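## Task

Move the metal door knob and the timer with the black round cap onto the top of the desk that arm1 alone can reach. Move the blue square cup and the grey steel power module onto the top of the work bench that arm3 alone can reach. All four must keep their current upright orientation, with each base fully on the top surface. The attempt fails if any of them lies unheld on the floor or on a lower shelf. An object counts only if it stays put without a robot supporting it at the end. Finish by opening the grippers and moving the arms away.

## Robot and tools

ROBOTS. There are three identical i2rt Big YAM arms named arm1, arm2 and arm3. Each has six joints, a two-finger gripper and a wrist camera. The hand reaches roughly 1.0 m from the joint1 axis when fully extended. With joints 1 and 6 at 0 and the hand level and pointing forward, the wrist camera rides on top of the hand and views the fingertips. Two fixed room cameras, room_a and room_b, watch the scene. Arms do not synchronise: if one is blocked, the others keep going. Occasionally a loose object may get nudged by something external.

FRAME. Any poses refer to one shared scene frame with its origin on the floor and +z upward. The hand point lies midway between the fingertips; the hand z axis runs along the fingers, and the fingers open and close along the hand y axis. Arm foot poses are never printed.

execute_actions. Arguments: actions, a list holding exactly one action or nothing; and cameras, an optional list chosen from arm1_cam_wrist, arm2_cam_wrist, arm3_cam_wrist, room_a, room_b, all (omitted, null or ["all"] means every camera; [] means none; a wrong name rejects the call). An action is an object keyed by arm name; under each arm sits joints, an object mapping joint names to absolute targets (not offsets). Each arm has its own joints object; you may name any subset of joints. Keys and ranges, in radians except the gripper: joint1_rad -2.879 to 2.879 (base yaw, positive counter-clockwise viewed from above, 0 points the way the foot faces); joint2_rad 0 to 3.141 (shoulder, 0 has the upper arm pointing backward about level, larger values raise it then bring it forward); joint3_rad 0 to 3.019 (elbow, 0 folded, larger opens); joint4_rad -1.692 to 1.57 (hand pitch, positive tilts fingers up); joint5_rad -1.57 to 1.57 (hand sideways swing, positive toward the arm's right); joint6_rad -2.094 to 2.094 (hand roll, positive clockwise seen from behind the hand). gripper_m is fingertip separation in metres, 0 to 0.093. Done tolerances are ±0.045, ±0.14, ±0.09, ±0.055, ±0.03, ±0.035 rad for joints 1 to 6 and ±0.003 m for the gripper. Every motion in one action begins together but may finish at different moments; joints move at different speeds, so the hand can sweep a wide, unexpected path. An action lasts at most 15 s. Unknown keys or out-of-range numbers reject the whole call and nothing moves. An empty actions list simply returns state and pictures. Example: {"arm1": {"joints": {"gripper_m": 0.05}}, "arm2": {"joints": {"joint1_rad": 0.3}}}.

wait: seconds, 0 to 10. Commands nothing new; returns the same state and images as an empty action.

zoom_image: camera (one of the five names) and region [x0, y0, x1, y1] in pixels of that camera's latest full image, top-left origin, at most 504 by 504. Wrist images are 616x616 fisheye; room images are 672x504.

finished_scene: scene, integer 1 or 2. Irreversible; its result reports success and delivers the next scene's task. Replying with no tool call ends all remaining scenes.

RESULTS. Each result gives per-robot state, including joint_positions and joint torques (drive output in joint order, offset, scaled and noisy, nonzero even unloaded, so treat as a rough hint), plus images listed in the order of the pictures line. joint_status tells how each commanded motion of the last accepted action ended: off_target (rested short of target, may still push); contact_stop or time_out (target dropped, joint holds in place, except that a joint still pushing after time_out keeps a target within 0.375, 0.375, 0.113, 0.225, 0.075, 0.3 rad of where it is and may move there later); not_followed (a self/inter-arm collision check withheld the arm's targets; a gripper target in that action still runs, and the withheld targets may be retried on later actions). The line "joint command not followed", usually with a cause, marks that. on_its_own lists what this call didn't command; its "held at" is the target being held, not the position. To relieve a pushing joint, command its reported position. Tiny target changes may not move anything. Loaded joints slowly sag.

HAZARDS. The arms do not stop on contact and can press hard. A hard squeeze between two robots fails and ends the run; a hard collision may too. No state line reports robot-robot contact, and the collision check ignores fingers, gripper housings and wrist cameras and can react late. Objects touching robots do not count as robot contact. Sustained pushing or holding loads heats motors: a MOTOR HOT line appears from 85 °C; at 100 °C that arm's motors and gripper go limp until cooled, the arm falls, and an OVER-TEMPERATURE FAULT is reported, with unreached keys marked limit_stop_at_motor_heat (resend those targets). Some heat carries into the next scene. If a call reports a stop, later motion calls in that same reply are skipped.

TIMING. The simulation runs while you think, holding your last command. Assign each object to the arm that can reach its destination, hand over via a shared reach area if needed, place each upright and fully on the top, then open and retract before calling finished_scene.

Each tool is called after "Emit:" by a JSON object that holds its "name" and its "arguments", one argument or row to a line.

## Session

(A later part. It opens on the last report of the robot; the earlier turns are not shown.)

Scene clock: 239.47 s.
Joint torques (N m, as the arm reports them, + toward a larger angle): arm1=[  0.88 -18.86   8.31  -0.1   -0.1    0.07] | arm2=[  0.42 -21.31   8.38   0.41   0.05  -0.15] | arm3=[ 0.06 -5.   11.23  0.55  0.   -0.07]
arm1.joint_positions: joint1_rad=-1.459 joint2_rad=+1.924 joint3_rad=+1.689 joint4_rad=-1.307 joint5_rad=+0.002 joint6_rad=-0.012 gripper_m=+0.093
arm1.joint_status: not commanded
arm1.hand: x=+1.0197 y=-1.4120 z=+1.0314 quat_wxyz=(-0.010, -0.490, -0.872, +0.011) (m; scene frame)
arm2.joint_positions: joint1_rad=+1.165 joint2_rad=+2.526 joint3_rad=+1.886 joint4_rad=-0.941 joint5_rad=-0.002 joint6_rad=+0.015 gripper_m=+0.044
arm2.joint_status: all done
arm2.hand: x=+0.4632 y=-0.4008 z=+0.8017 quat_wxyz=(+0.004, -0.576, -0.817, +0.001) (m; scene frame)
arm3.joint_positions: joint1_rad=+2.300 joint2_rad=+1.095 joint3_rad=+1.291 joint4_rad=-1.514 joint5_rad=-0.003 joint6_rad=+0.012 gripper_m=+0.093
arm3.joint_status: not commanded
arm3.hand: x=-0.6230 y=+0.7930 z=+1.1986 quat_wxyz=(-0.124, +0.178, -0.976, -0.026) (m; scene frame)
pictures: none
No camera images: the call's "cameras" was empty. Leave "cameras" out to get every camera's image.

Emit:
{"name": "execute_actions", "arguments": {
  "actions": [
    {"arm2":{"joints":{"joint2_rad":2.526,"gripper_m":0.093}}}
  ],
  "cameras": []
}}

Emit:
{"name": "execute_actions", "arguments": {
  "actions": [
    {"arm2":{"joints":{"joint2_rad":2.22,"joint3_rad":1.8,"joint4_rad":-1.15}}}
  ],
  "cameras": []
}}

Emit:
{"name": "execute_actions", "arguments": {
  "actions": [
    {"arm2":{"joints":{"joint1_rad":0.87,"joint6_rad":-0.69}}}
  ],
  "cameras": ["arm2_cam_wrist"]
}}

Scene clock: 252.47 s.
Joint torques (N m, as the arm reports them, + toward a larger angle): arm1=[  0.85 -18.87   8.3   -0.09  -0.1    0.07] | arm2=[  0.69 -22.55   8.38   0.27   0.08  -0.18] | arm3=[ 0.2  -5.   11.25  0.51  0.   -0.07]
arm1.joint_positions: joint1_rad=-1.459 joint2_rad=+1.924 joint3_rad=+1.689 joint4_rad=-1.307 joint5_rad=+0.002 joint6_rad=-0.012 gripper_m=+0.093
arm1.joint_status: not commanded
arm1.hand: x=+1.0197 y=-1.4120 z=+1.0314 quat_wxyz=(-0.010, -0.490, -0.872, +0.011) (m; scene frame)
arm2.joint_positions: joint1_rad=+1.165 joint2_rad=+2.526 joint3_rad=+1.886 joint4_rad=-0.941 joint5_rad=-0.002 joint6_rad=+0.015 gripper_m=+0.093
arm2.joint_status: all done
arm2.hand: x=+0.4632 y=-0.4008 z=+0.8017 quat_wxyz=(+0.004, -0.576, -0.817, +0.001) (m; scene frame)
arm3.joint_positions: joint1_rad=+2.300 joint2_rad=+1.095 joint3_rad=+1.291 joint4_rad=-1.514 joint5_rad=-0.003 joint6_rad=+0.012 gripper_m=+0.093
arm3.joint_status: not commanded
arm3.hand: x=-0.6230 y=+0.7930 z=+1.1986 quat_wxyz=(-0.124, +0.178, -0.976, -0.026) (m; scene frame)
pictures: none
No camera images: the call's "cameras" was empty. Leave "cameras" out to get every camera's image.

Scene clock: 253.90 s.
Joint torques (N m, as the arm reports them, + toward a larger angle): arm1=[  0.89 -18.87   8.31  -0.11  -0.1    0.07] | arm2=[  0.35 -20.85   8.4   -0.15   0.08  -0.14] | arm3=[-0.03 -5.21 11.26  0.55  0.01 -0.07]
arm1.joint_positions: joint1_rad=-1.459 joint2_rad=+1.924 joint3_rad=+1.689 joint4_rad=-1.307 joint5_rad=+0.002 joint6_rad=-0.012 gripper_m=+0.093
arm1.joint_status: not commanded
arm1.hand: x=+1.0197 y=-1.4120 z=+1.0314 quat_wxyz=(-0.010, -0.490, -0.872, +0.011) (m; scene frame)
arm2.joint_positions: joint1_rad=+1.165 joint2_rad=+2.213 joint3_rad=+1.788 joint4_rad=-1.142 joint5_rad=-0.002 joint6_rad=+0.015 gripper_m=+0.093
arm2.joint_status: all done
arm2.hand: x=+0.4564 y=-0.3788 z=+0.9718 quat_wxyz=(-0.002, -0.576, -0.817, +0.005) (m; scene frame)
arm3.joint_positions: joint1_rad=+2.300 joint2_rad=+1.095 joint3_rad=+1.291 joint4_rad=-1.514 joint5_rad=-0.003 joint6_rad=+0.012 gripper_m=+0.093
arm3.joint_status: not commanded
arm3.hand: x=-0.6230 y=+0.7930 z=+1.1986 quat_wxyz=(-0.124, +0.178, -0.976, -0.026) (m; scene frame)
pictures: none
No camera images: the call's "cameras" was empty. Leave "cameras" out to get every camera's image.

Scene clock: 255.57 s.
Joint torques (N m, as the arm reports them, + toward a larger angle): arm1=[  0.87 -18.87   8.31  -0.1   -0.1    0.07] | arm2=[  0.02 -20.51   8.44  -0.22  -0.11  -0.13] | arm3=[ 0.15 -5.09 11.21  0.56  0.02 -0.07]
arm1.joint_positions: joint1_rad=-1.459 joint2_rad=+1.924 joint3_rad=+1.689 joint4_rad=-1.307 joint5_rad=+0.002 joint6_rad=-0.012 gripper_m=+0.093
arm1.joint_status: not commanded
arm1.hand: x=+1.0197 y=-1.4120 z=+1.0314 quat_wxyz=(-0.010, -0.490, -0.872, +0.011) (m; scene frame)
arm2.joint_positions: joint1_rad=+0.878 joint2_rad=+2.213 joint3_rad=+1.788 joint4_rad=-1.142 joint5_rad=+0.002 joint6_rad=-0.674 gripper_m=+0.093
arm2.joint_status: all done
arm2.hand: x=+0.2734 y=-0.4185 z=+0.9731 quat_wxyz=(+0.001, -0.401, -0.916, +0.007) (m; scene frame)
arm3.joint_positions: joint1_rad=+2.300 joint2_rad=+1.095 joint3_rad=+1.291 joint4_rad=-1.514 joint5_rad=-0.003 joint6_rad=+0.012 gripper_m=+0.093
arm3.joint_status: not commanded
arm3.hand: x=-0.6230 y=+0.7930 z=+1.1986 quat_wxyz=(-0.124, +0.178, -0.976, -0.026) (m; scene frame)
pictures: arm2_cam_wrist
Images, in order (width x height): arm2_cam_wrist 616x616.

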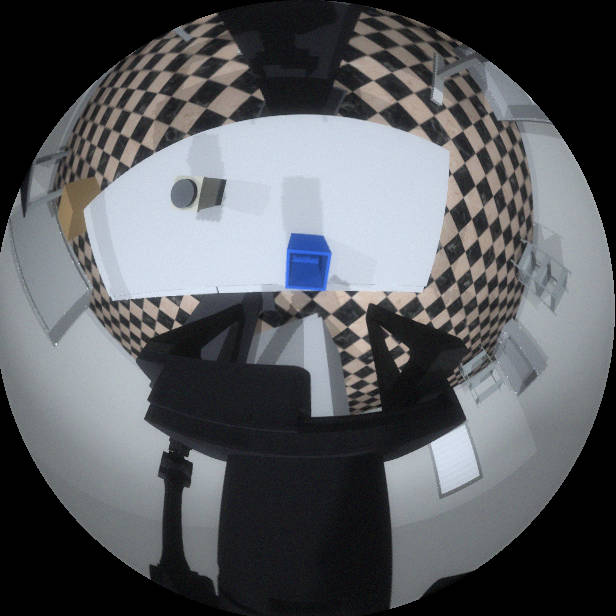

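Emit:
{"name": "execute_actions", "arguments": {
  "actions": [
    {"arm2":{"joints":{"joint1_rad":0.86,"joint2_rad":2.3,"joint3_rad":1.71,"joint4_rad":-0.96}}}
  ],
  "cameras": ["arm2_cam_wrist"]
}}

Scene clock: 265.97 s.
Joint torques (N m, as the arm reports them, + toward a larger angle): arm1=[  0.86 -18.86   8.31  -0.1   -0.1    0.07] | arm2=[  0.07 -21.23   7.22   0.53  -0.1   -0.15] | arm3=[ 0.03 -5.01 11.22  0.56 -0.01 -0.06]
arm1.joint_positions: joint1_rad=-1.459 joint2_rad=+1.924 joint3_rad=+1.689 joint4_rad=-1.307 joint5_rad=+0.002 joint6_rad=-0.012 gripper_m=+0.093
arm1.joint_status: not commanded
arm1.hand: x=+1.0197 y=-1.4120 z=+1.0314 quat_wxyz=(-0.010, -0.490, -0.872, +0.011) (m; scene frame)
arm2.joint_positions: joint1_rad=+0.869 joint2_rad=+2.306 joint3_rad=+1.705 joint4_rad=-0.970 joint5_rad=+0.002 joint6_rad=-0.675 gripper_m=+0.093
arm2.joint_status: all done
arm2.hand: x=+0.2665 y=-0.4089 z=+0.8872 quat_wxyz=(+0.002, -0.405, -0.914, +0.005) (m; scene frame)
arm3.joint_positions: joint1_rad=+2.300 joint2_rad=+1.095 joint3_rad=+1.291 joint4_rad=-1.514 joint5_rad=-0.003 joint6_rad=+0.012 gripper_m=+0.093
arm3.joint_status: not commanded
arm3.hand: x=-0.6230 y=+0.7930 z=+1.1986 quat_wxyz=(-0.124, +0.178, -0.976, -0.026) (m; scene frame)
pictures: arm2_cam_wrist
Images, in order (width x height): arm2_cam_wrist 616x616.

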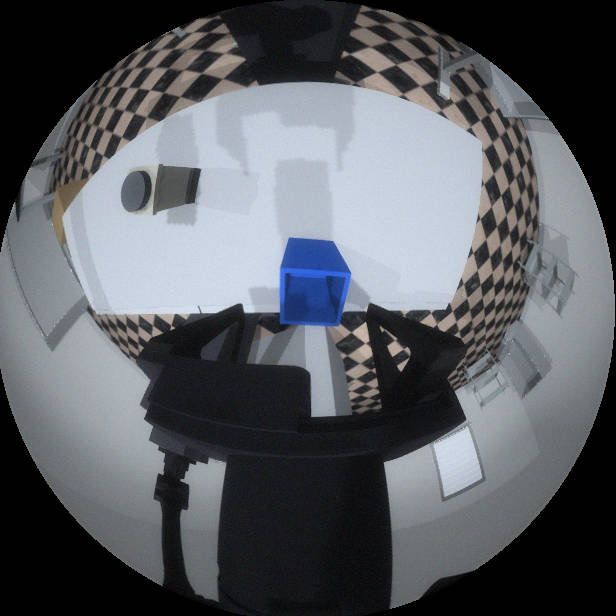

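Emit:
{"name": "execute_actions", "arguments": {
  "actions": [
    {"arm2":{"joints":{"joint2_rad":2.435,"joint3_rad":1.73,"joint4_rad":-0.85}}}
  ],
  "cameras": ["arm2_cam_wrist"]
}}

Scene clock: 270.10 s.
Joint torques (N m, as the arm reports them, + toward a larger angle): arm1=[  0.84 -18.88   8.32  -0.1   -0.09   0.07] | arm2=[  0.27 -22.1    7.9    0.47  -0.1   -0.17] | arm3=[-0.07 -5.01 11.25  0.53  0.01 -0.07]
arm1.joint_positions: joint1_rad=-1.459 joint2_rad=+1.924 joint3_rad=+1.689 joint4_rad=-1.307 joint5_rad=+0.002 joint6_rad=-0.012 gripper_m=+0.093
arm1.joint_status: not commanded
arm1.hand: x=+1.0197 y=-1.4120 z=+1.0314 quat_wxyz=(-0.010, -0.490, -0.872, +0.011) (m; scene frame)
arm2.joint_positions: joint1_rad=+0.869 joint2_rad=+2.443 joint3_rad=+1.705 joint4_rad=-0.859 joint5_rad=+0.002 joint6_rad=-0.675 gripper_m=+0.093
arm2.joint_status: all done
arm2.hand: x=+0.2655 y=-0.4000 z=+0.8025 quat_wxyz=(+0.008, -0.405, -0.914, -0.006) (m; scene frame)
arm3.joint_positions: joint1_rad=+2.300 joint2_rad=+1.095 joint3_rad=+1.291 joint4_rad=-1.514 joint5_rad=-0.003 joint6_rad=+0.012 gripper_m=+0.093
arm3.joint_status: not commanded
arm3.hand: x=-0.6230 y=+0.7930 z=+1.1986 quat_wxyz=(-0.124, +0.178, -0.976, -0.026) (m; scene frame)
pictures: arm2_cam_wrist
Images, in order (width x height): arm2_cam_wrist 616x616.

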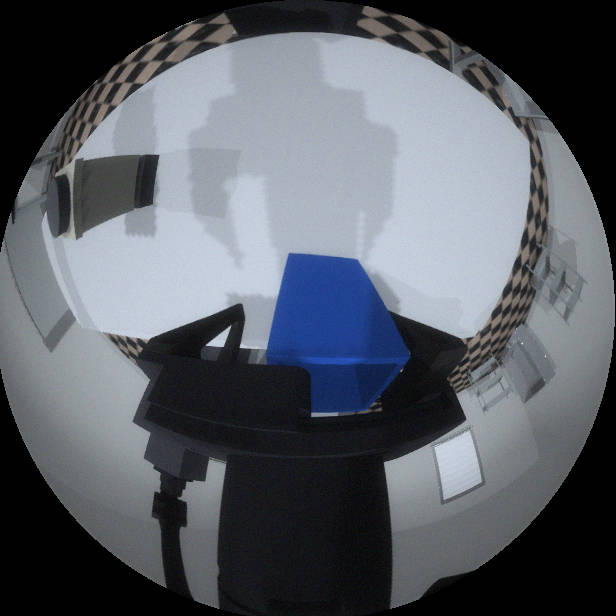

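Emit:
{"name": "execute_actions", "arguments": {
  "actions": [
    {"arm2":{"joints":{"gripper_m":0.0}}}
  ],
  "cameras": ["arm2_cam_wrist"]
}}

Emit:
{"name": "execute_actions", "arguments": {
  "actions": [
    {"arm2":{"joints":{"joint2_rad":2.1,"joint3_rad":1.7,"joint4_rad":-1.17}}}
  ],
  "cameras": []
}}

Emit:
{"name": "execute_actions", "arguments": {
  "actions": [
    {"arm2":{"joints":{"joint1_rad":-0.74,"joint6_rad":0.0}}}
  ],
  "cameras": ["arm2_cam_wrist"]
}}

Scene clock: 276.17 s.
Joint torques (N m, as the arm reports them, + toward a larger angle): arm1=[  0.86 -18.9    8.32  -0.1   -0.1    0.07] | arm2=[  0.09 -21.99   7.79   0.4   -0.12  -0.14] | arm3=[ 0.08 -4.93 11.25  0.52  0.   -0.07]
arm1.joint_positions: joint1_rad=-1.459 joint2_rad=+1.924 joint3_rad=+1.689 joint4_rad=-1.307 joint5_rad=+0.002 joint6_rad=-0.012 gripper_m=+0.093
arm1.joint_status: not commanded
arm1.hand: x=+1.0197 y=-1.4120 z=+1.0314 quat_wxyz=(-0.010, -0.490, -0.872, +0.011) (m; scene frame)
arm2.joint_positions: joint1_rad=+0.869 joint2_rad=+2.443 joint3_rad=+1.705 joint4_rad=-0.858 joint5_rad=+0.002 joint6_rad=-0.675 gripper_m=+0.053
arm2.joint_status: gripper_m off_target (ended at +0.053, target +0.000)
arm2.hand: x=+0.2655 y=-0.4003 z=+0.8027 quat_wxyz=(+0.008, -0.405, -0.914, -0.006) (m; scene frame)
arm3.joint_positions: joint1_rad=+2.300 joint2_rad=+1.095 joint3_rad=+1.291 joint4_rad=-1.514 joint5_rad=-0.003 joint6_rad=+0.012 gripper_m=+0.093
arm3.joint_status: not commanded
arm3.hand: x=-0.6230 y=+0.7930 z=+1.1986 quat_wxyz=(-0.124, +0.178, -0.976, -0.026) (m; scene frame)
pictures: arm2_cam_wrist
Images, in order (width x height): arm2_cam_wrist 616x616.

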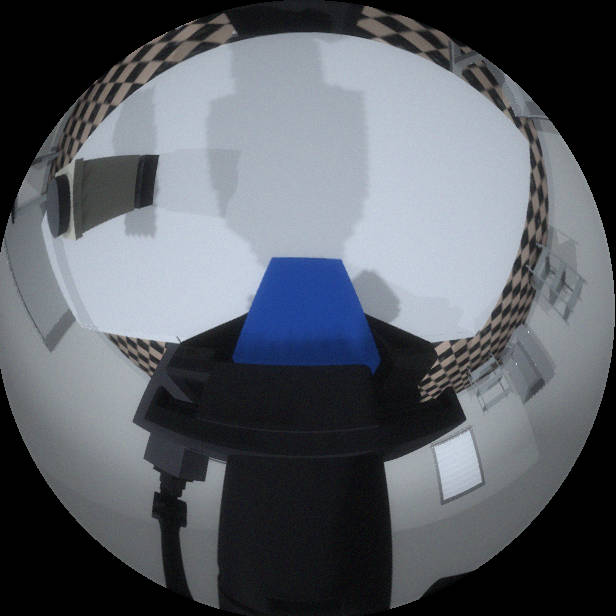

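Scene clock: 277.67 s.
Joint torques (N m, as the arm reports them, + toward a larger angle): arm1=[  0.85 -18.85   8.32  -0.09  -0.1    0.07] | arm2=[  0.36 -19.62   8.5   -0.18  -0.09  -0.15] | arm3=[ 0.09 -5.12 11.21  0.55  0.01 -0.07]
arm1.joint_positions: joint1_rad=-1.459 joint2_rad=+1.924 joint3_rad=+1.689 joint4_rad=-1.307 joint5_rad=+0.002 joint6_rad=-0.012 gripper_m=+0.093
arm1.joint_status: not commanded
arm1.hand: x=+1.0197 y=-1.4120 z=+1.0314 quat_wxyz=(-0.010, -0.490, -0.872, +0.011) (m; scene frame)
arm2.joint_positions: joint1_rad=+0.869 joint2_rad=+2.103 joint3_rad=+1.687 joint4_rad=-1.162 joint5_rad=+0.002 joint6_rad=-0.675 gripper_m=+0.053
arm2.joint_status: all done
arm2.hand: x=+0.2659 y=-0.3867 z=+1.0050 quat_wxyz=(+0.004, -0.405, -0.914, +0.002) (m; scene frame)
arm3.joint_positions: joint1_rad=+2.300 joint2_rad=+1.095 joint3_rad=+1.291 joint4_rad=-1.514 joint5_rad=-0.003 joint6_rad=+0.012 gripper_m=+0.093
arm3.joint_status: not commanded
arm3.hand: x=-0.6230 y=+0.7930 z=+1.1986 quat_wxyz=(-0.124, +0.178, -0.976, -0.026) (m; scene frame)
pictures: none
No camera images: the call's "cameras" was empty. Leave "cameras" out to get every camera's image.

Scene clock: 279.57 s.
Joint torques (N m, as the arm reports them, + toward a larger angle): arm1=[  0.86 -18.85   8.32  -0.1   -0.1    0.07] | arm2=[  2.   -19.76   8.47  -0.16  -0.1    0.18] | arm3=[-0.01 -5.01 11.25  0.55  0.   -0.08]
arm1.joint_positions: joint1_rad=-1.459 joint2_rad=+1.924 joint3_rad=+1.689 joint4_rad=-1.307 joint5_rad=+0.002 joint6_rad=-0.012 gripper_m=+0.093
arm1.joint_status: not commanded
arm1.hand: x=+1.0197 y=-1.4120 z=+1.0314 quat_wxyz=(-0.010, -0.490, -0.872, +0.011) (m; scene frame)
arm2.joint_positions: joint1_rad=-0.749 joint2_rad=+2.103 joint3_rad=+1.687 joint4_rad=-1.162 joint5_rad=+0.003 joint6_rad=-0.016 gripper_m=+0.053
arm2.joint_status: all done
arm2.hand: x=-0.3918 y=+0.2239 z=+1.0045 quat_wxyz=(-0.002, -1.000, -0.015, -0.001) (m; scene frame)
arm3.joint_positions: joint1_rad=+2.300 joint2_rad=+1.095 joint3_rad=+1.291 joint4_rad=-1.514 joint5_rad=-0.003 joint6_rad=+0.012 gripper_m=+0.093
arm3.joint_status: not commanded
arm3.hand: x=-0.6230 y=+0.7930 z=+1.1986 quat_wxyz=(-0.124, +0.178, -0.976, -0.026) (m; scene frame)
pictures: arm2_cam_wrist
Images, in order (width x height): arm2_cam_wrist 616x616.

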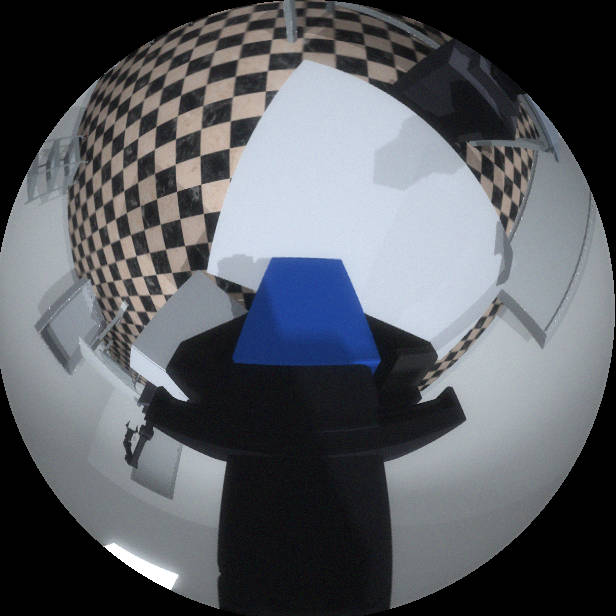

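Emit:
{"name": "execute_actions", "arguments": {
  "actions": [
    {"arm1":{"joints":{"joint1_rad":1.61,"joint6_rad":0.11}},"arm2":{"joints":{"joint1_rad":-0.73,"joint6_rad":0.7,"joint2_rad":2.36,"joint3_rad":1.72,"joint4_rad":-0.92}}}
  ],
  "cameras": ["arm2_cam_wrist"]
}}

Emit:
{"name": "execute_actions", "arguments": {
  "actions": [
    {"arm1":{"joints":{"joint2_rad":1.98,"joint3_rad":1.44,"joint4_rad":-1.03}},"arm2":{"joints":{"joint2_rad":2.41,"joint4_rad":-0.865}}}
  ],
  "cameras": ["arm1_cam_wrist","arm2_cam_wrist"]
}}

Scene clock: 293.97 s.
Joint torques (N m, as the arm reports them, + toward a larger angle): arm1=[ -0.49 -19.3    8.3   -0.1    0.     0.1 ] | arm2=[  1.76 -22.17   8.19   0.4    0.08   0.18] | arm3=[ 0.05 -5.04 11.21  0.56  0.02 -0.08]
arm1.joint_positions: joint1_rad=+1.618 joint2_rad=+1.929 joint3_rad=+1.689 joint4_rad=-1.307 joint5_rad=-0.001 joint6_rad=+0.095 gripper_m=+0.093
arm1.joint_status: all done
arm1.hand: x=+0.4468 y=-0.3694 z=+1.0302 quat_wxyz=(-0.003, +0.827, -0.562, -0.013) (m; scene frame)
arm2.joint_positions: joint1_rad=-0.738 joint2_rad=+2.364 joint3_rad=+1.695 joint4_rad=-0.928 joint5_rad=-0.001 joint6_rad=+0.684 gripper_m=+0.053
arm2.joint_status: all done
arm2.hand: x=-0.4050 y=+0.2153 z=+0.8477 quat_wxyz=(+0.000, -0.946, +0.324, -0.011) (m; scene frame)
arm3.joint_positions: joint1_rad=+2.300 joint2_rad=+1.095 joint3_rad=+1.291 joint4_rad=-1.514 joint5_rad=-0.003 joint6_rad=+0.012 gripper_m=+0.093
arm3.joint_status: not commanded
arm3.hand: x=-0.6230 y=+0.7930 z=+1.1986 quat_wxyz=(-0.124, +0.178, -0.976, -0.026) (m; scene frame)
pictures: arm2_cam_wrist
Images, in order (width x height): arm2_cam_wrist 616x616.

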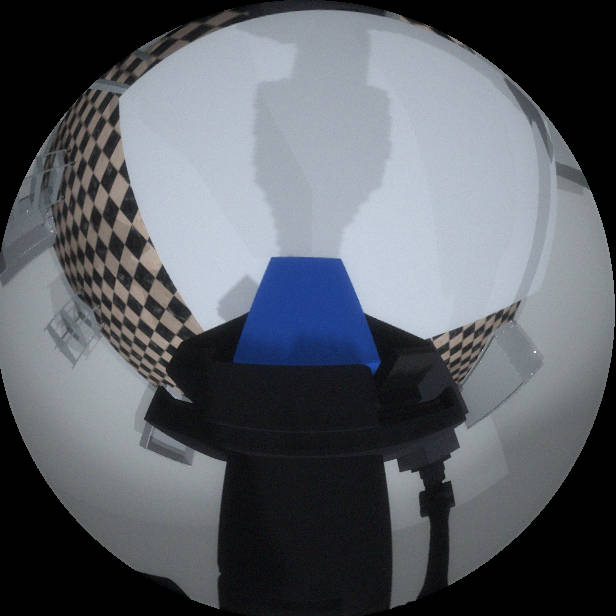

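Scene clock: 295.20 s.
Joint torques (N m, as the arm reports them, + toward a larger angle): arm1=[ -0.52 -19.31   6.71   0.81   0.     0.1 ] | arm2=[  1.75 -20.93   8.01   0.46   0.04   0.2 ] | arm3=[-0.07 -5.15 11.2   0.53  0.   -0.06]
arm1.joint_positions: joint1_rad=+1.618 joint2_rad=+1.969 joint3_rad=+1.440 joint4_rad=-1.044 joint5_rad=-0.001 joint6_rad=+0.095 gripper_m=+0.093
arm1.joint_status: all done
arm1.hand: x=+0.4617 y=-0.4003 z=+0.9200 quat_wxyz=(+0.003, +0.827, -0.562, -0.002) (m; scene frame)
arm2.joint_positions: joint1_rad=-0.738 joint2_rad=+2.401 joint3_rad=+1.695 joint4_rad=-0.875 joint5_rad=-0.001 joint6_rad=+0.684 gripper_m=+0.053
arm2.joint_status: all done
arm2.hand: x=-0.4082 y=+0.2150 z=+0.8248 quat_wxyz=(-0.003, -0.946, +0.324, -0.003) (m; scene frame)
arm3.joint_positions: joint1_rad=+2.300 joint2_rad=+1.095 joint3_rad=+1.291 joint4_rad=-1.514 joint5_rad=-0.003 joint6_rad=+0.012 gripper_m=+0.093
arm3.joint_status: not commanded
arm3.hand: x=-0.6230 y=+0.7930 z=+1.1986 quat_wxyz=(-0.124, +0.178, -0.976, -0.026) (m; scene frame)
pictures: arm1_cam_wrist, arm2_cam_wrist
Images, in order (width x height): arm1_cam_wrist 616x616, arm2_cam_wrist 616x616.

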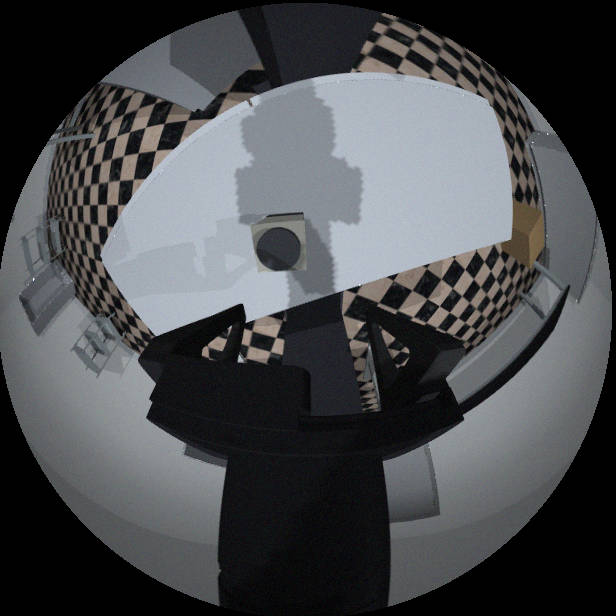

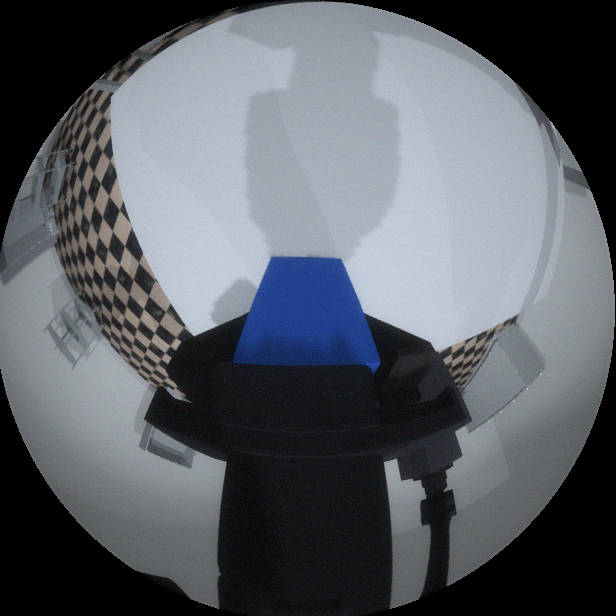

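Emit:
{"name": "execute_actions", "arguments": {
  "actions": [
    {"arm1":{"joints":{"joint1_rad":1.67,"joint2_rad":2.09,"joint3_rad":1.53,"joint4_rad":-0.98}},"arm2":{"joints":{"joint2_rad":2.435,"joint4_rad":-0.85}}}
  ],
  "cameras": ["arm1_cam_wrist"]
}}

Emit:
{"name": "execute_actions", "arguments": {
  "actions": [
    {"arm2":{"joints":{"gripper_m":0.093}}}
  ],
  "cameras": ["arm2_cam_wrist"]
}}

Scene clock: 302.67 s.
Joint torques (N m, as the arm reports them, + toward a larger angle): arm1=[  0.46 -19.79   9.16   0.72   0.     0.1 ] | arm2=[  1.65 -19.51   8.1    0.65   0.07   0.17] | arm3=[ 0.   -5.06 11.24  0.51  0.01 -0.07]
arm1.joint_positions: joint1_rad=+1.669 joint2_rad=+2.072 joint3_rad=+1.488 joint4_rad=-0.990 joint5_rad=-0.001 joint6_rad=+0.095 gripper_m=+0.093
arm1.joint_status: all done
arm1.hand: x=+0.4265 y=-0.3962 z=+0.8785 quat_wxyz=(+0.004, +0.841, -0.541, -0.001) (m; scene frame)
arm2.joint_positions: joint1_rad=-0.738 joint2_rad=+2.406 joint3_rad=+1.695 joint4_rad=-0.859 joint5_rad=-0.001 joint6_rad=+0.685 gripper_m=+0.053
arm2.joint_status: all done
arm2.hand: x=-0.4104 y=+0.2149 z=+0.8215 quat_wxyz=(-0.005, -0.946, +0.324, +0.001) (m; scene frame)
arm3.joint_positions: joint1_rad=+2.300 joint2_rad=+1.095 joint3_rad=+1.291 joint4_rad=-1.514 joint5_rad=-0.003 joint6_rad=+0.012 gripper_m=+0.093
arm3.joint_status: not commanded
arm3.hand: x=-0.6230 y=+0.7930 z=+1.1986 quat_wxyz=(-0.124, +0.178, -0.976, -0.026) (m; scene frame)
pictures: arm1_cam_wrist
Images, in order (width x height): arm1_cam_wrist 616x616.

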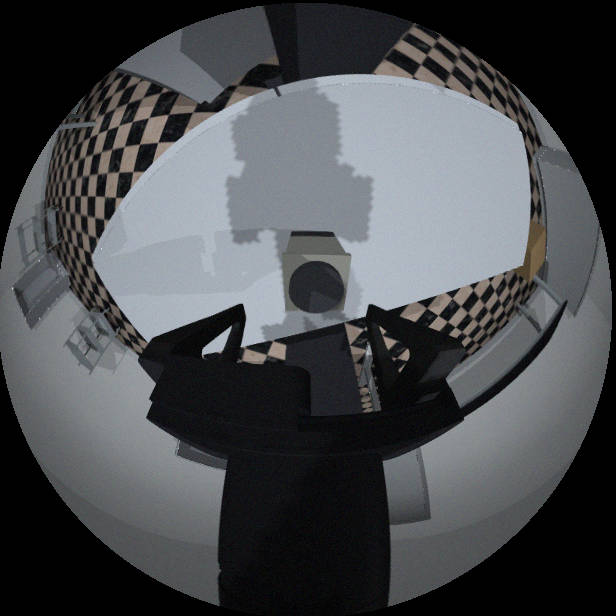

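Scene clock: 303.40 s.
Joint torques (N m, as the arm reports them, + toward a larger angle): arm1=[  0.42 -19.75   9.19   0.69   0.     0.1 ] | arm2=[  1.87 -19.52   8.03   0.47   0.08   0.21] | arm3=[ 0.06 -5.02 11.22  0.55  0.   -0.07]
arm1.joint_positions: joint1_rad=+1.669 joint2_rad=+2.072 joint3_rad=+1.488 joint4_rad=-0.990 joint5_rad=-0.001 joint6_rad=+0.095 gripper_m=+0.093
arm1.joint_status: not commanded
arm1.hand: x=+0.4265 y=-0.3962 z=+0.8785 quat_wxyz=(+0.004, +0.841, -0.541, -0.001) (m; scene frame)
arm2.joint_positions: joint1_rad=-0.738 joint2_rad=+2.413 joint3_rad=+1.695 joint4_rad=-0.859 joint5_rad=-0.001 joint6_rad=+0.685 gripper_m=+0.093
arm2.joint_status: all done
arm2.hand: x=-0.4086 y=+0.2149 z=+0.8175 quat_wxyz=(-0.004, -0.946, +0.324, -0.001) (m; scene frame)
arm3.joint_positions: joint1_rad=+2.300 joint2_rad=+1.095 joint3_rad=+1.291 joint4_rad=-1.514 joint5_rad=-0.003 joint6_rad=+0.012 gripper_m=+0.093
arm3.joint_status: not commanded
arm3.hand: x=-0.6230 y=+0.7930 z=+1.1986 quat_wxyz=(-0.124, +0.178, -0.976, -0.026) (m; scene frame)
pictures: arm2_cam_wrist
Images, in order (width x height): arm2_cam_wrist 616x616.

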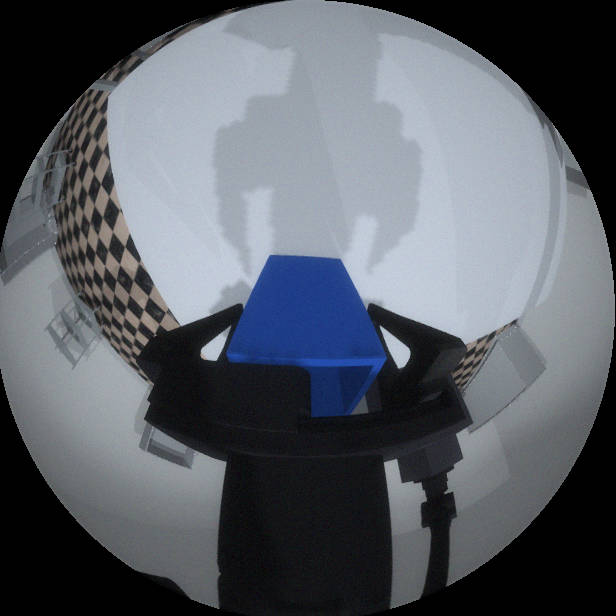

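Emit:
{"name": "execute_actions", "arguments": {
  "actions": [
    {"arm1":{"joints":{"joint1_rad":1.64,"joint2_rad":2.18,"joint3_rad":1.56,"joint4_rad":-0.93}},"arm2":{"joints":{"joint2_rad":2.0,"joint3_rad":1.65,"joint4_rad":-1.2}}}
  ],
  "cameras": ["arm1_cam_wrist"]
}}

Emit:
{"name": "execute_actions", "arguments": {
  "actions": [
    {"arm2":{"joints":{"joint2_rad":1.3,"joint3_rad":1.0,"joint4_rad":-1.2,"joint1_rad":-1.6}},"arm3":{"joints":{"joint1_rad":1.25}}}
  ],
  "cameras": ["room_a"]
}}

Scene clock: 312.57 s.
Joint torques (N m, as the arm reports them, + toward a larger angle): arm1=[ -0.54 -20.24   8.53   0.74   0.     0.09] | arm2=[  1.65 -18.87   8.63  -0.08   0.11   0.2 ] | arm3=[-0.07 -5.1  11.23  0.55  0.   -0.08]
arm1.joint_positions: joint1_rad=+1.649 joint2_rad=+2.159 joint3_rad=+1.524 joint4_rad=-0.941 joint5_rad=-0.001 joint6_rad=+0.095 gripper_m=+0.093
arm1.joint_status: all done
arm1.hand: x=+0.4299 y=-0.3785 z=+0.8406 quat_wxyz=(+0.004, +0.835, -0.550, +0.000) (m; scene frame)
arm2.joint_positions: joint1_rad=-0.738 joint2_rad=+2.000 joint3_rad=+1.638 joint4_rad=-1.191 joint5_rad=-0.001 joint6_rad=+0.685 gripper_m=+0.093
arm2.joint_status: all done
arm2.hand: x=-0.3742 y=+0.2174 z=+1.0482 quat_wxyz=(-0.008, -0.946, +0.324, +0.010) (m; scene frame)
arm3.joint_positions: joint1_rad=+2.300 joint2_rad=+1.095 joint3_rad=+1.291 joint4_rad=-1.514 joint5_rad=-0.003 joint6_rad=+0.012 gripper_m=+0.093
arm3.joint_status: not commanded
arm3.hand: x=-0.6230 y=+0.7930 z=+1.1986 quat_wxyz=(-0.124, +0.178, -0.976, -0.026) (m; scene frame)
pictures: arm1_cam_wrist
Images, in order (width x height): arm1_cam_wrist 616x616.

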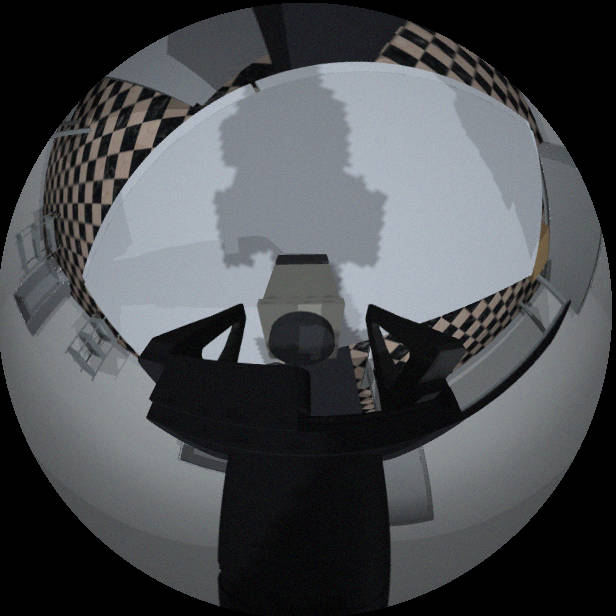

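Scene clock: 314.07 s.
Joint torques (N m, as the arm reports them, + toward a larger angle): arm1=[ -0.55 -20.34   8.53   0.72   0.     0.1 ] | arm2=[ 0.82 -7.95  7.65  0.17 -0.02  0.13] | arm3=[ 0.01 -5.03 11.22  0.57 -0.08 -0.08]
arm1.joint_positions: joint1_rad=+1.649 joint2_rad=+2.159 joint3_rad=+1.524 joint4_rad=-0.941 joint5_rad=-0.001 joint6_rad=+0.095 gripper_m=+0.093
arm1.joint_status: not commanded
arm1.hand: x=+0.4299 y=-0.3785 z=+0.8406 quat_wxyz=(+0.004, +0.835, -0.550, +0.000) (m; scene frame)
arm2.joint_positions: joint1_rad=-1.596 joint2_rad=+1.292 joint3_rad=+1.006 joint4_rad=-1.195 joint5_rad=+0.003 joint6_rad=+0.687 gripper_m=+0.093
arm2.joint_status: all done
arm2.hand: x=-0.0204 y=+0.5084 z=+1.1391 quat_wxyz=(+0.000, -0.724, +0.688, +0.044) (m; scene frame)
arm3.joint_positions: joint1_rad=+1.250 joint2_rad=+1.097 joint3_rad=+1.291 joint4_rad=-1.514 joint5_rad=+0.000 joint6_rad=+0.012 gripper_m=+0.093
arm3.joint_status: all done
arm3.hand: x=-0.6758 y=+0.4507 z=+1.1976 quat_wxyz=(-0.118, -0.336, -0.934, +0.040) (m; scene frame)
pictures: room_a
Images, in order (width x height): room_a 672x504.

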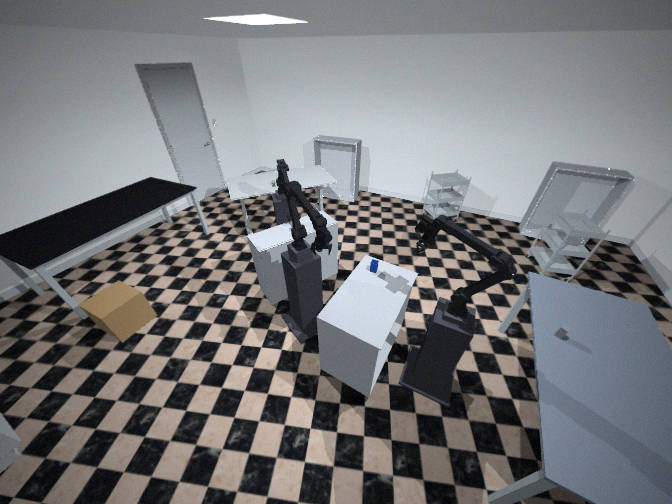

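Emit:
{"name": "execute_actions", "arguments": {
  "actions": [
    {"arm1":{"joints":{"joint2_rad":2.225,"joint4_rad":-0.89}},"arm3":{"joints":{"joint1_rad":1.225,"joint2_rad":2.2,"joint3_rad":2.05,"joint4_rad":-1.38,"joint6_rad":-0.05}}}
  ],
  "cameras": ["arm1_cam_wrist","arm3_cam_wrist"]
}}

Scene clock: 321.87 s.
Joint torques (N m, as the arm reports them, + toward a larger angle): arm1=[ -0.54 -19.65   8.39   0.85   0.     0.1 ] | arm2=[ 1.13 -7.88  7.82  0.06 -0.02  0.13] | arm3=[ -0.19 -21.18  14.06   0.41  -0.08  -0.11]
arm1.joint_positions: joint1_rad=+1.649 joint2_rad=+2.195 joint3_rad=+1.524 joint4_rad=-0.905 joint5_rad=-0.001 joint6_rad=+0.095 gripper_m=+0.093
arm1.joint_status: all done
arm1.hand: x=+0.4290 y=-0.3772 z=+0.8202 quat_wxyz=(+0.004, +0.835, -0.550, +0.000) (m; scene frame)
arm2.joint_positions: joint1_rad=-1.596 joint2_rad=+1.292 joint3_rad=+1.006 joint4_rad=-1.195 joint5_rad=+0.003 joint6_rad=+0.687 gripper_m=+0.093
arm2.joint_status: not commanded
arm2.hand: x=-0.0204 y=+0.5084 z=+1.1391 quat_wxyz=(+0.000, -0.724, +0.688, +0.044) (m; scene frame)
arm3.joint_positions: joint1_rad=+1.229 joint2_rad=+2.229 joint3_rad=+2.006 joint4_rad=-1.384 joint5_rad=+0.000 joint6_rad=-0.035 gripper_m=+0.093
arm3.joint_status: all done
arm3.hand: x=-0.4309 y=+0.2359 z=+0.9222 quat_wxyz=(+0.016, -0.326, -0.945, -0.007) (m; scene frame)
pictures: arm1_cam_wrist, arm3_cam_wrist
Images, in order (width x height): arm1_cam_wrist 616x616, arm3_cam_wrist 616x616.

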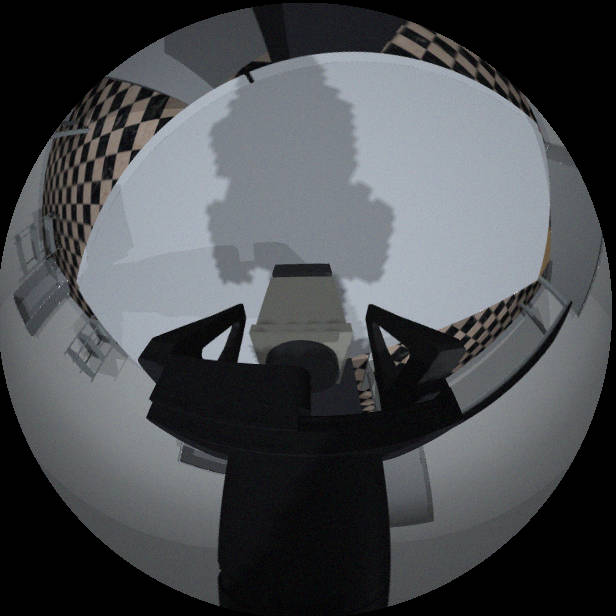

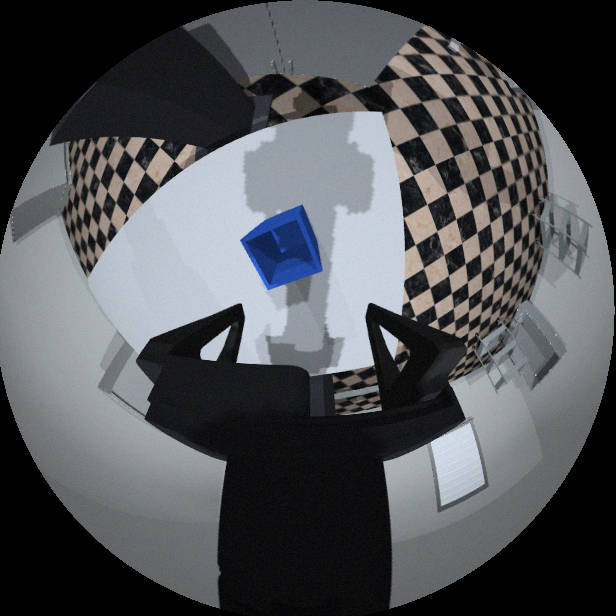

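Emit:
{"name": "execute_actions", "arguments": {
  "actions": [
    {"arm1":{"joints":{"joint2_rad":2.24,"joint4_rad":-0.88,"gripper_m":0.093}},"arm3":{"joints":{"joint1_rad":1.26,"joint2_rad":2.31,"joint3_rad":2.1,"joint4_rad":-1.36,"joint6_rad":-0.35}}}
  ],
  "cameras": ["arm3_cam_wrist"]
}}

Emit:
{"name": "execute_actions", "arguments": {
  "actions": [
    {"arm1":{"joints":{"gripper_m":0.0}}}
  ],
  "cameras": ["arm1_cam_wrist"]
}}

Scene clock: 331.80 s.
Joint torques (N m, as the arm reports them, + toward a larger angle): arm1=[ -0.56 -19.21   8.35   0.85   0.     0.09] | arm2=[ 0.8  -7.67  7.75  0.21 -0.04  0.16] | arm3=[  0.02 -20.42  13.01   0.55  -0.1   -0.1 ]
arm1.joint_positions: joint1_rad=+1.649 joint2_rad=+2.202 joint3_rad=+1.524 joint4_rad=-0.895 joint5_rad=-0.001 joint6_rad=+0.095 gripper_m=+0.093
arm1.joint_status: all done
arm1.hand: x=+0.4285 y=-0.3763 z=+0.8160 quat_wxyz=(+0.003, +0.835, -0.550, -0.002) (m; scene frame)
arm2.joint_positions: joint1_rad=-1.596 joint2_rad=+1.292 joint3_rad=+1.006 joint4_rad=-1.195 joint5_rad=+0.003 joint6_rad=+0.687 gripper_m=+0.093
arm2.joint_status: not commanded
arm2.hand: x=-0.0204 y=+0.5084 z=+1.1391 quat_wxyz=(+0.000, -0.724, +0.688, +0.044) (m; scene frame)
arm3.joint_positions: joint1_rad=+1.262 joint2_rad=+2.319 joint3_rad=+2.066 joint4_rad=-1.368 joint5_rad=+0.000 joint6_rad=-0.335 gripper_m=+0.093
arm3.joint_status: all done
arm3.hand: x=-0.4045 y=+0.2431 z=+0.8844 quat_wxyz=(+0.022, -0.165, -0.986, -0.013) (m; scene frame)
pictures: arm3_cam_wrist
Images, in order (width x height): arm3_cam_wrist 616x616.

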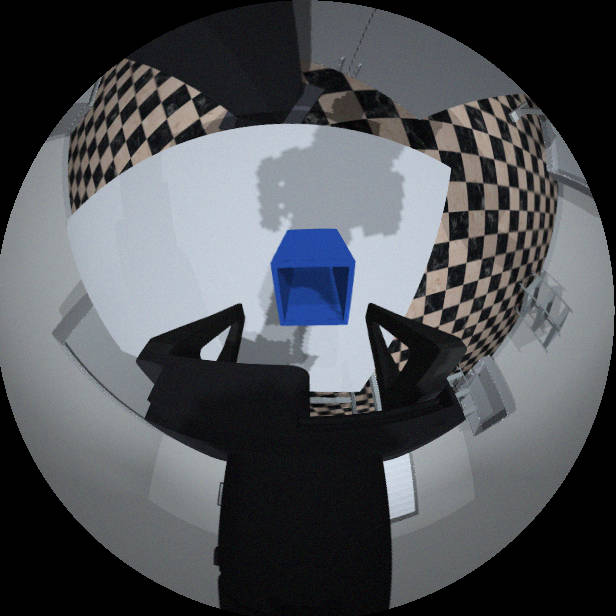

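Scene clock: 332.50 s.
Joint torques (N m, as the arm reports them, + toward a larger angle): arm1=[ -0.56 -19.3    8.33   0.83   0.     0.09] | arm2=[ 1.12 -8.13  7.83  0.24 -0.04  0.18] | arm3=[ -0.08 -20.52  13.     0.55  -0.11  -0.1 ]
arm1.joint_positions: joint1_rad=+1.649 joint2_rad=+2.202 joint3_rad=+1.524 joint4_rad=-0.894 joint5_rad=-0.001 joint6_rad=+0.096 gripper_m=+0.044
arm1.joint_status: gripper_m off_target (ended at +0.044, target +0.000)
arm1.hand: x=+0.4284 y=-0.3762 z=+0.8160 quat_wxyz=(+0.003, +0.835, -0.550, -0.002) (m; scene frame)
arm2.joint_positions: joint1_rad=-1.596 joint2_rad=+1.292 joint3_rad=+1.006 joint4_rad=-1.195 joint5_rad=+0.003 joint6_rad=+0.687 gripper_m=+0.093
arm2.joint_status: not commanded
arm2.hand: x=-0.0204 y=+0.5084 z=+1.1391 quat_wxyz=(+0.000, -0.724, +0.688, +0.044) (m; scene frame)
arm3.joint_positions: joint1_rad=+1.262 joint2_rad=+2.319 joint3_rad=+2.066 joint4_rad=-1.368 joint5_rad=+0.000 joint6_rad=-0.335 gripper_m=+0.093
arm3.joint_status: not commanded
arm3.hand: x=-0.4045 y=+0.2431 z=+0.8844 quat_wxyz=(+0.022, -0.165, -0.986, -0.013) (m; scene frame)
pictures: arm1_cam_wrist
Images, in order (width x height): arm1_cam_wrist 616x616.

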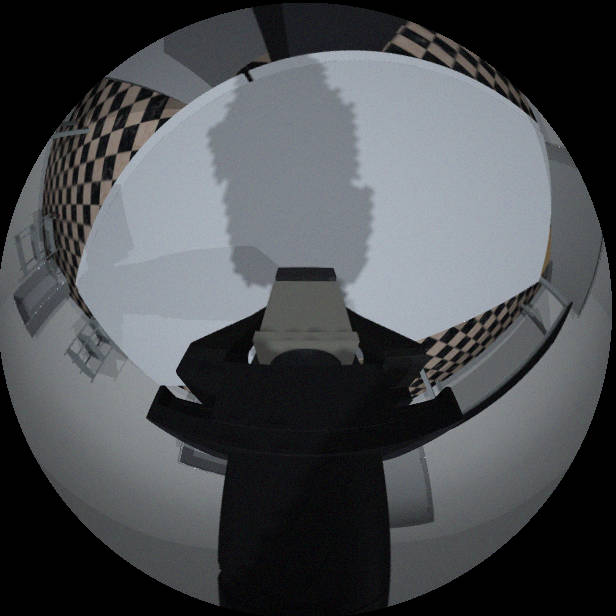

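Emit:
{"name": "execute_actions", "arguments": {
  "actions": [
    {"arm1":{"joints":{"joint2_rad":1.9,"joint3_rad":1.6,"joint4_rad":-1.27}},"arm3":{"joints":{"joint2_rad":2.43,"joint4_rad":-1.2}}}
  ],
  "cameras": ["arm3_cam_wrist"]
}}

Emit:
{"name": "execute_actions", "arguments": {
  "actions": [
    {"arm1":{"joints":{"joint1_rad":-1.2,"joint6_rad":0.0}},"arm3":{"joints":{"gripper_m":0.0}}}
  ],
  "cameras": ["arm1_cam_wrist","arm3_cam_wrist"]
}}

Scene clock: 340.00 s.
Joint torques (N m, as the arm reports them, + toward a larger angle): arm1=[ -0.52 -18.15   9.19  -0.13   0.     0.09] | arm2=[ 1.13 -8.15  7.84  0.26 -0.04  0.11] | arm3=[ -0.04 -20.38  11.77   0.69  -0.22  -0.1 ]
arm1.joint_positions: joint1_rad=+1.649 joint2_rad=+1.877 joint3_rad=+1.573 joint4_rad=-1.257 joint5_rad=-0.001 joint6_rad=+0.096 gripper_m=+0.044
arm1.joint_status: all done
arm1.hand: x=+0.4441 y=-0.4020 z=+1.0164 quat_wxyz=(+0.001, +0.835, -0.550, -0.007) (m; scene frame)
arm2.joint_positions: joint1_rad=-1.596 joint2_rad=+1.292 joint3_rad=+1.006 joint4_rad=-1.195 joint5_rad=+0.003 joint6_rad=+0.687 gripper_m=+0.093
arm2.joint_status: not commanded
arm2.hand: x=-0.0204 y=+0.5084 z=+1.1391 quat_wxyz=(+0.000, -0.724, +0.688, +0.044) (m; scene frame)
arm3.joint_positions: joint1_rad=+1.263 joint2_rad=+2.432 joint3_rad=+2.077 joint4_rad=-1.209 joint5_rad=+0.002 joint6_rad=-0.335 gripper_m=+0.093
arm3.joint_status: all done
arm3.hand: x=-0.3839 y=+0.2267 z=+0.8108 quat_wxyz=(-0.003, -0.165, -0.986, +0.002) (m; scene frame)
pictures: arm3_cam_wrist
Images, in order (width x height): arm3_cam_wrist 616x616.

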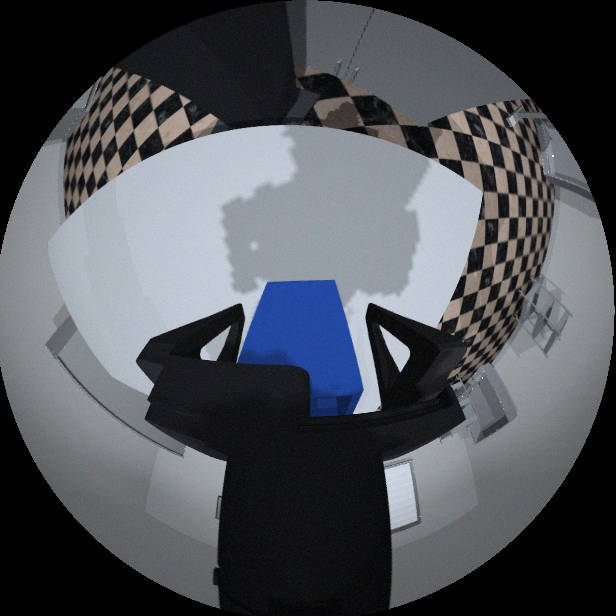

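Scene clock: 342.47 s.
Joint torques (N m, as the arm reports them, + toward a larger angle): arm1=[  0.66 -18.99   9.11  -0.16  -0.08  -0.17] | arm2=[ 0.83 -8.14  7.74  0.14 -0.06  0.15] | arm3=[ -0.03 -20.66  11.76   0.71  -0.19  -0.1 ]
arm1.joint_positions: joint1_rad=-1.207 joint2_rad=+1.886 joint3_rad=+1.573 joint4_rad=-1.257 joint5_rad=+0.002 joint6_rad=+0.015 gripper_m=+0.044
arm1.joint_status: all done
arm1.hand: x=+1.1182 y=-1.3007 z=+1.0085 quat_wxyz=(+0.003, -0.389, -0.921, +0.003) (m; scene frame)
arm2.joint_positions: joint1_rad=-1.596 joint2_rad=+1.292 joint3_rad=+1.006 joint4_rad=-1.195 joint5_rad=+0.003 joint6_rad=+0.687 gripper_m=+0.093
arm2.joint_status: not commanded
arm2.hand: x=-0.0204 y=+0.5084 z=+1.1391 quat_wxyz=(+0.000, -0.724, +0.688, +0.044) (m; scene frame)
arm3.joint_positions: joint1_rad=+1.263 joint2_rad=+2.432 joint3_rad=+2.077 joint4_rad=-1.209 joint5_rad=+0.001 joint6_rad=-0.336 gripper_m=+0.053
arm3.joint_status: gripper_m off_target (ended at +0.053, target +0.000)
arm3.hand: x=-0.3838 y=+0.2268 z=+0.8108 quat_wxyz=(-0.003, -0.164, -0.986, +0.002) (m; scene frame)
pictures: arm1_cam_wrist, arm3_cam_wrist
Images, in order (width x height): arm1_cam_wrist 616x616, arm3_cam_wrist 616x616.

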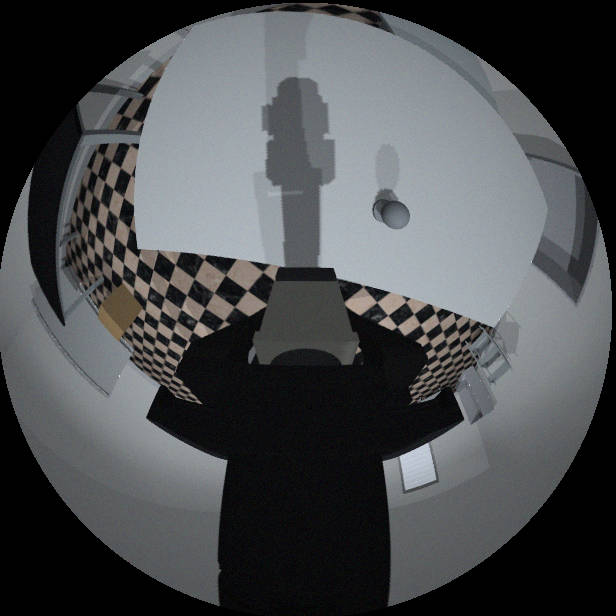

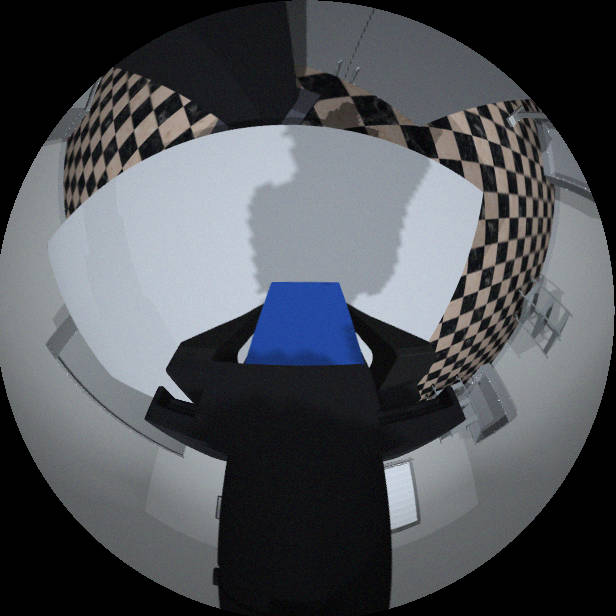

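Emit:
{"name": "execute_actions", "arguments": {
  "actions": [
    {"arm1":{"joints":{"joint2_rad":2.3,"joint3_rad":2.15,"joint4_rad":-1.4}},"arm3":{"joints":{"joint2_rad":2.1,"joint3_rad":2.0,"joint4_rad":-1.46}}}
  ],
  "cameras": []
}}

Emit:
{"name": "execute_actions", "arguments": {
  "actions": [
    {"arm1":{"joints":{"joint2_rad":2.46,"joint4_rad":-1.23}},"arm3":{"joints":{"joint1_rad":-1.0,"joint6_rad":0.0}}}
  ],
  "cameras": ["arm1_cam_wrist","arm3_cam_wrist"]
}}

Scene clock: 352.00 s.
Joint torques (N m, as the arm reports them, + toward a larger angle): arm1=[  0.63 -26.23  10.91  -0.23  -0.08  -0.17] | arm2=[ 1.02 -8.18  7.84  0.14 -0.05  0.15] | arm3=[ -0.01 -18.78  11.8   -0.02  -0.19  -0.1 ]
arm1.joint_positions: joint1_rad=-1.207 joint2_rad=+2.310 joint3_rad=+2.098 joint4_rad=-1.387 joint5_rad=+0.002 joint6_rad=+0.015 gripper_m=+0.044
arm1.joint_status: all done
arm1.hand: x=+1.2073 y=-1.3900 z=+0.9410 quat_wxyz=(+0.016, -0.389, -0.921, -0.002) (m; scene frame)
arm2.joint_positions: joint1_rad=-1.596 joint2_rad=+1.292 joint3_rad=+1.006 joint4_rad=-1.195 joint5_rad=+0.003 joint6_rad=+0.687 gripper_m=+0.093
arm2.joint_status: not commanded
arm2.hand: x=-0.0204 y=+0.5084 z=+1.1391 quat_wxyz=(+0.000, -0.724, +0.688, +0.044) (m; scene frame)
arm3.joint_positions: joint1_rad=+1.263 joint2_rad=+2.107 joint3_rad=+1.982 joint4_rad=-1.451 joint5_rad=+0.001 joint6_rad=-0.336 gripper_m=+0.053
arm3.joint_status: all done
arm3.hand: x=-0.4326 y=+0.2650 z=+0.9913 quat_wxyz=(+0.003, -0.164, -0.986, -0.001) (m; scene frame)
pictures: none
No camera images: the call's "cameras" was empty. Leave "cameras" out to get every camera's image.

Scene clock: 354.47 s.
Joint torques (N m, as the arm reports them, + toward a larger angle): arm1=[  0.62 -27.01   9.9    0.68  -0.08  -0.17] | arm2=[ 0.88 -7.93  7.76  0.16 -0.05  0.15] | arm3=[ -0.29 -19.22  11.79  -0.02  -0.17   0.16]
arm1.joint_positions: joint1_rad=-1.207 joint2_rad=+2.468 joint3_rad=+2.108 joint4_rad=-1.242 joint5_rad=+0.002 joint6_rad=+0.015 gripper_m=+0.044
arm1.joint_status: all done
arm1.hand: x=+1.2181 y=-1.4017 z=+0.8356 quat_wxyz=(+0.017, -0.389, -0.921, -0.003) (m; scene frame)
arm2.joint_positions: joint1_rad=-1.596 joint2_rad=+1.292 joint3_rad=+1.006 joint4_rad=-1.195 joint5_rad=+0.003 joint6_rad=+0.687 gripper_m=+0.093
arm2.joint_status: not commanded
arm2.hand: x=-0.0204 y=+0.5084 z=+1.1391 quat_wxyz=(+0.000, -0.724, +0.688, +0.044) (m; scene frame)
arm3.joint_positions: joint1_rad=-0.997 joint2_rad=+2.114 joint3_rad=+1.982 joint4_rad=-1.451 joint5_rad=+0.002 joint6_rad=-0.013 gripper_m=+0.053
arm3.joint_status: all done
arm3.hand: x=-1.5802 y=+0.5289 z=+0.9862 quat_wxyz=(+0.002, -0.993, -0.115, -0.007) (m; scene frame)
pictures: arm1_cam_wrist, arm3_cam_wrist
Images, in order (width x height): arm1_cam_wrist 616x616, arm3_cam_wrist 616x616.

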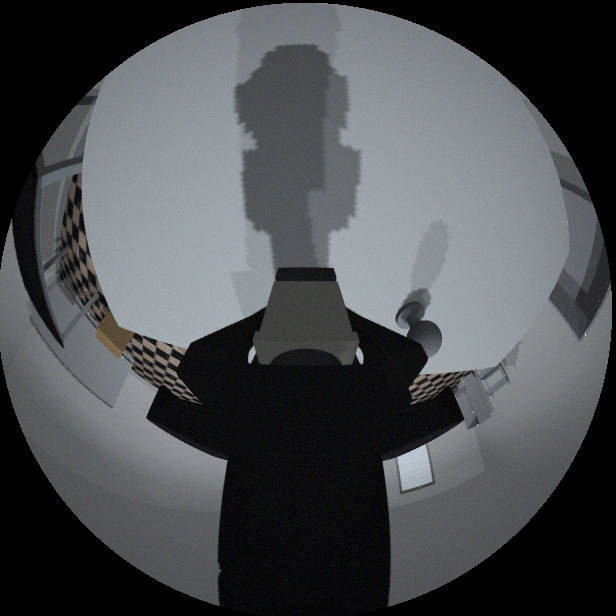

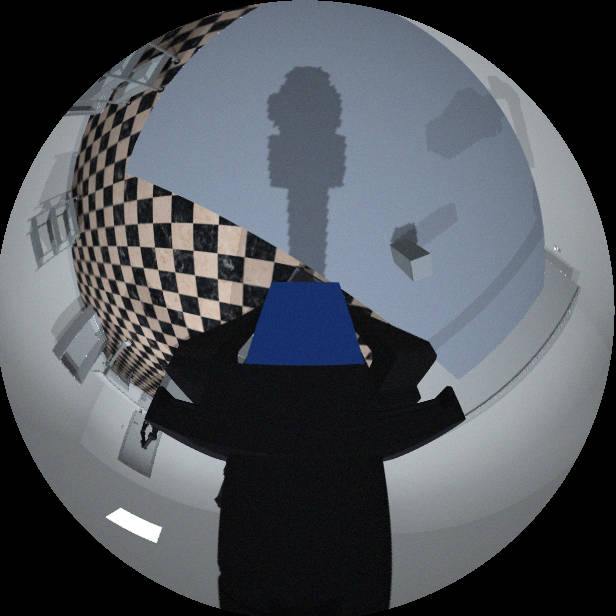

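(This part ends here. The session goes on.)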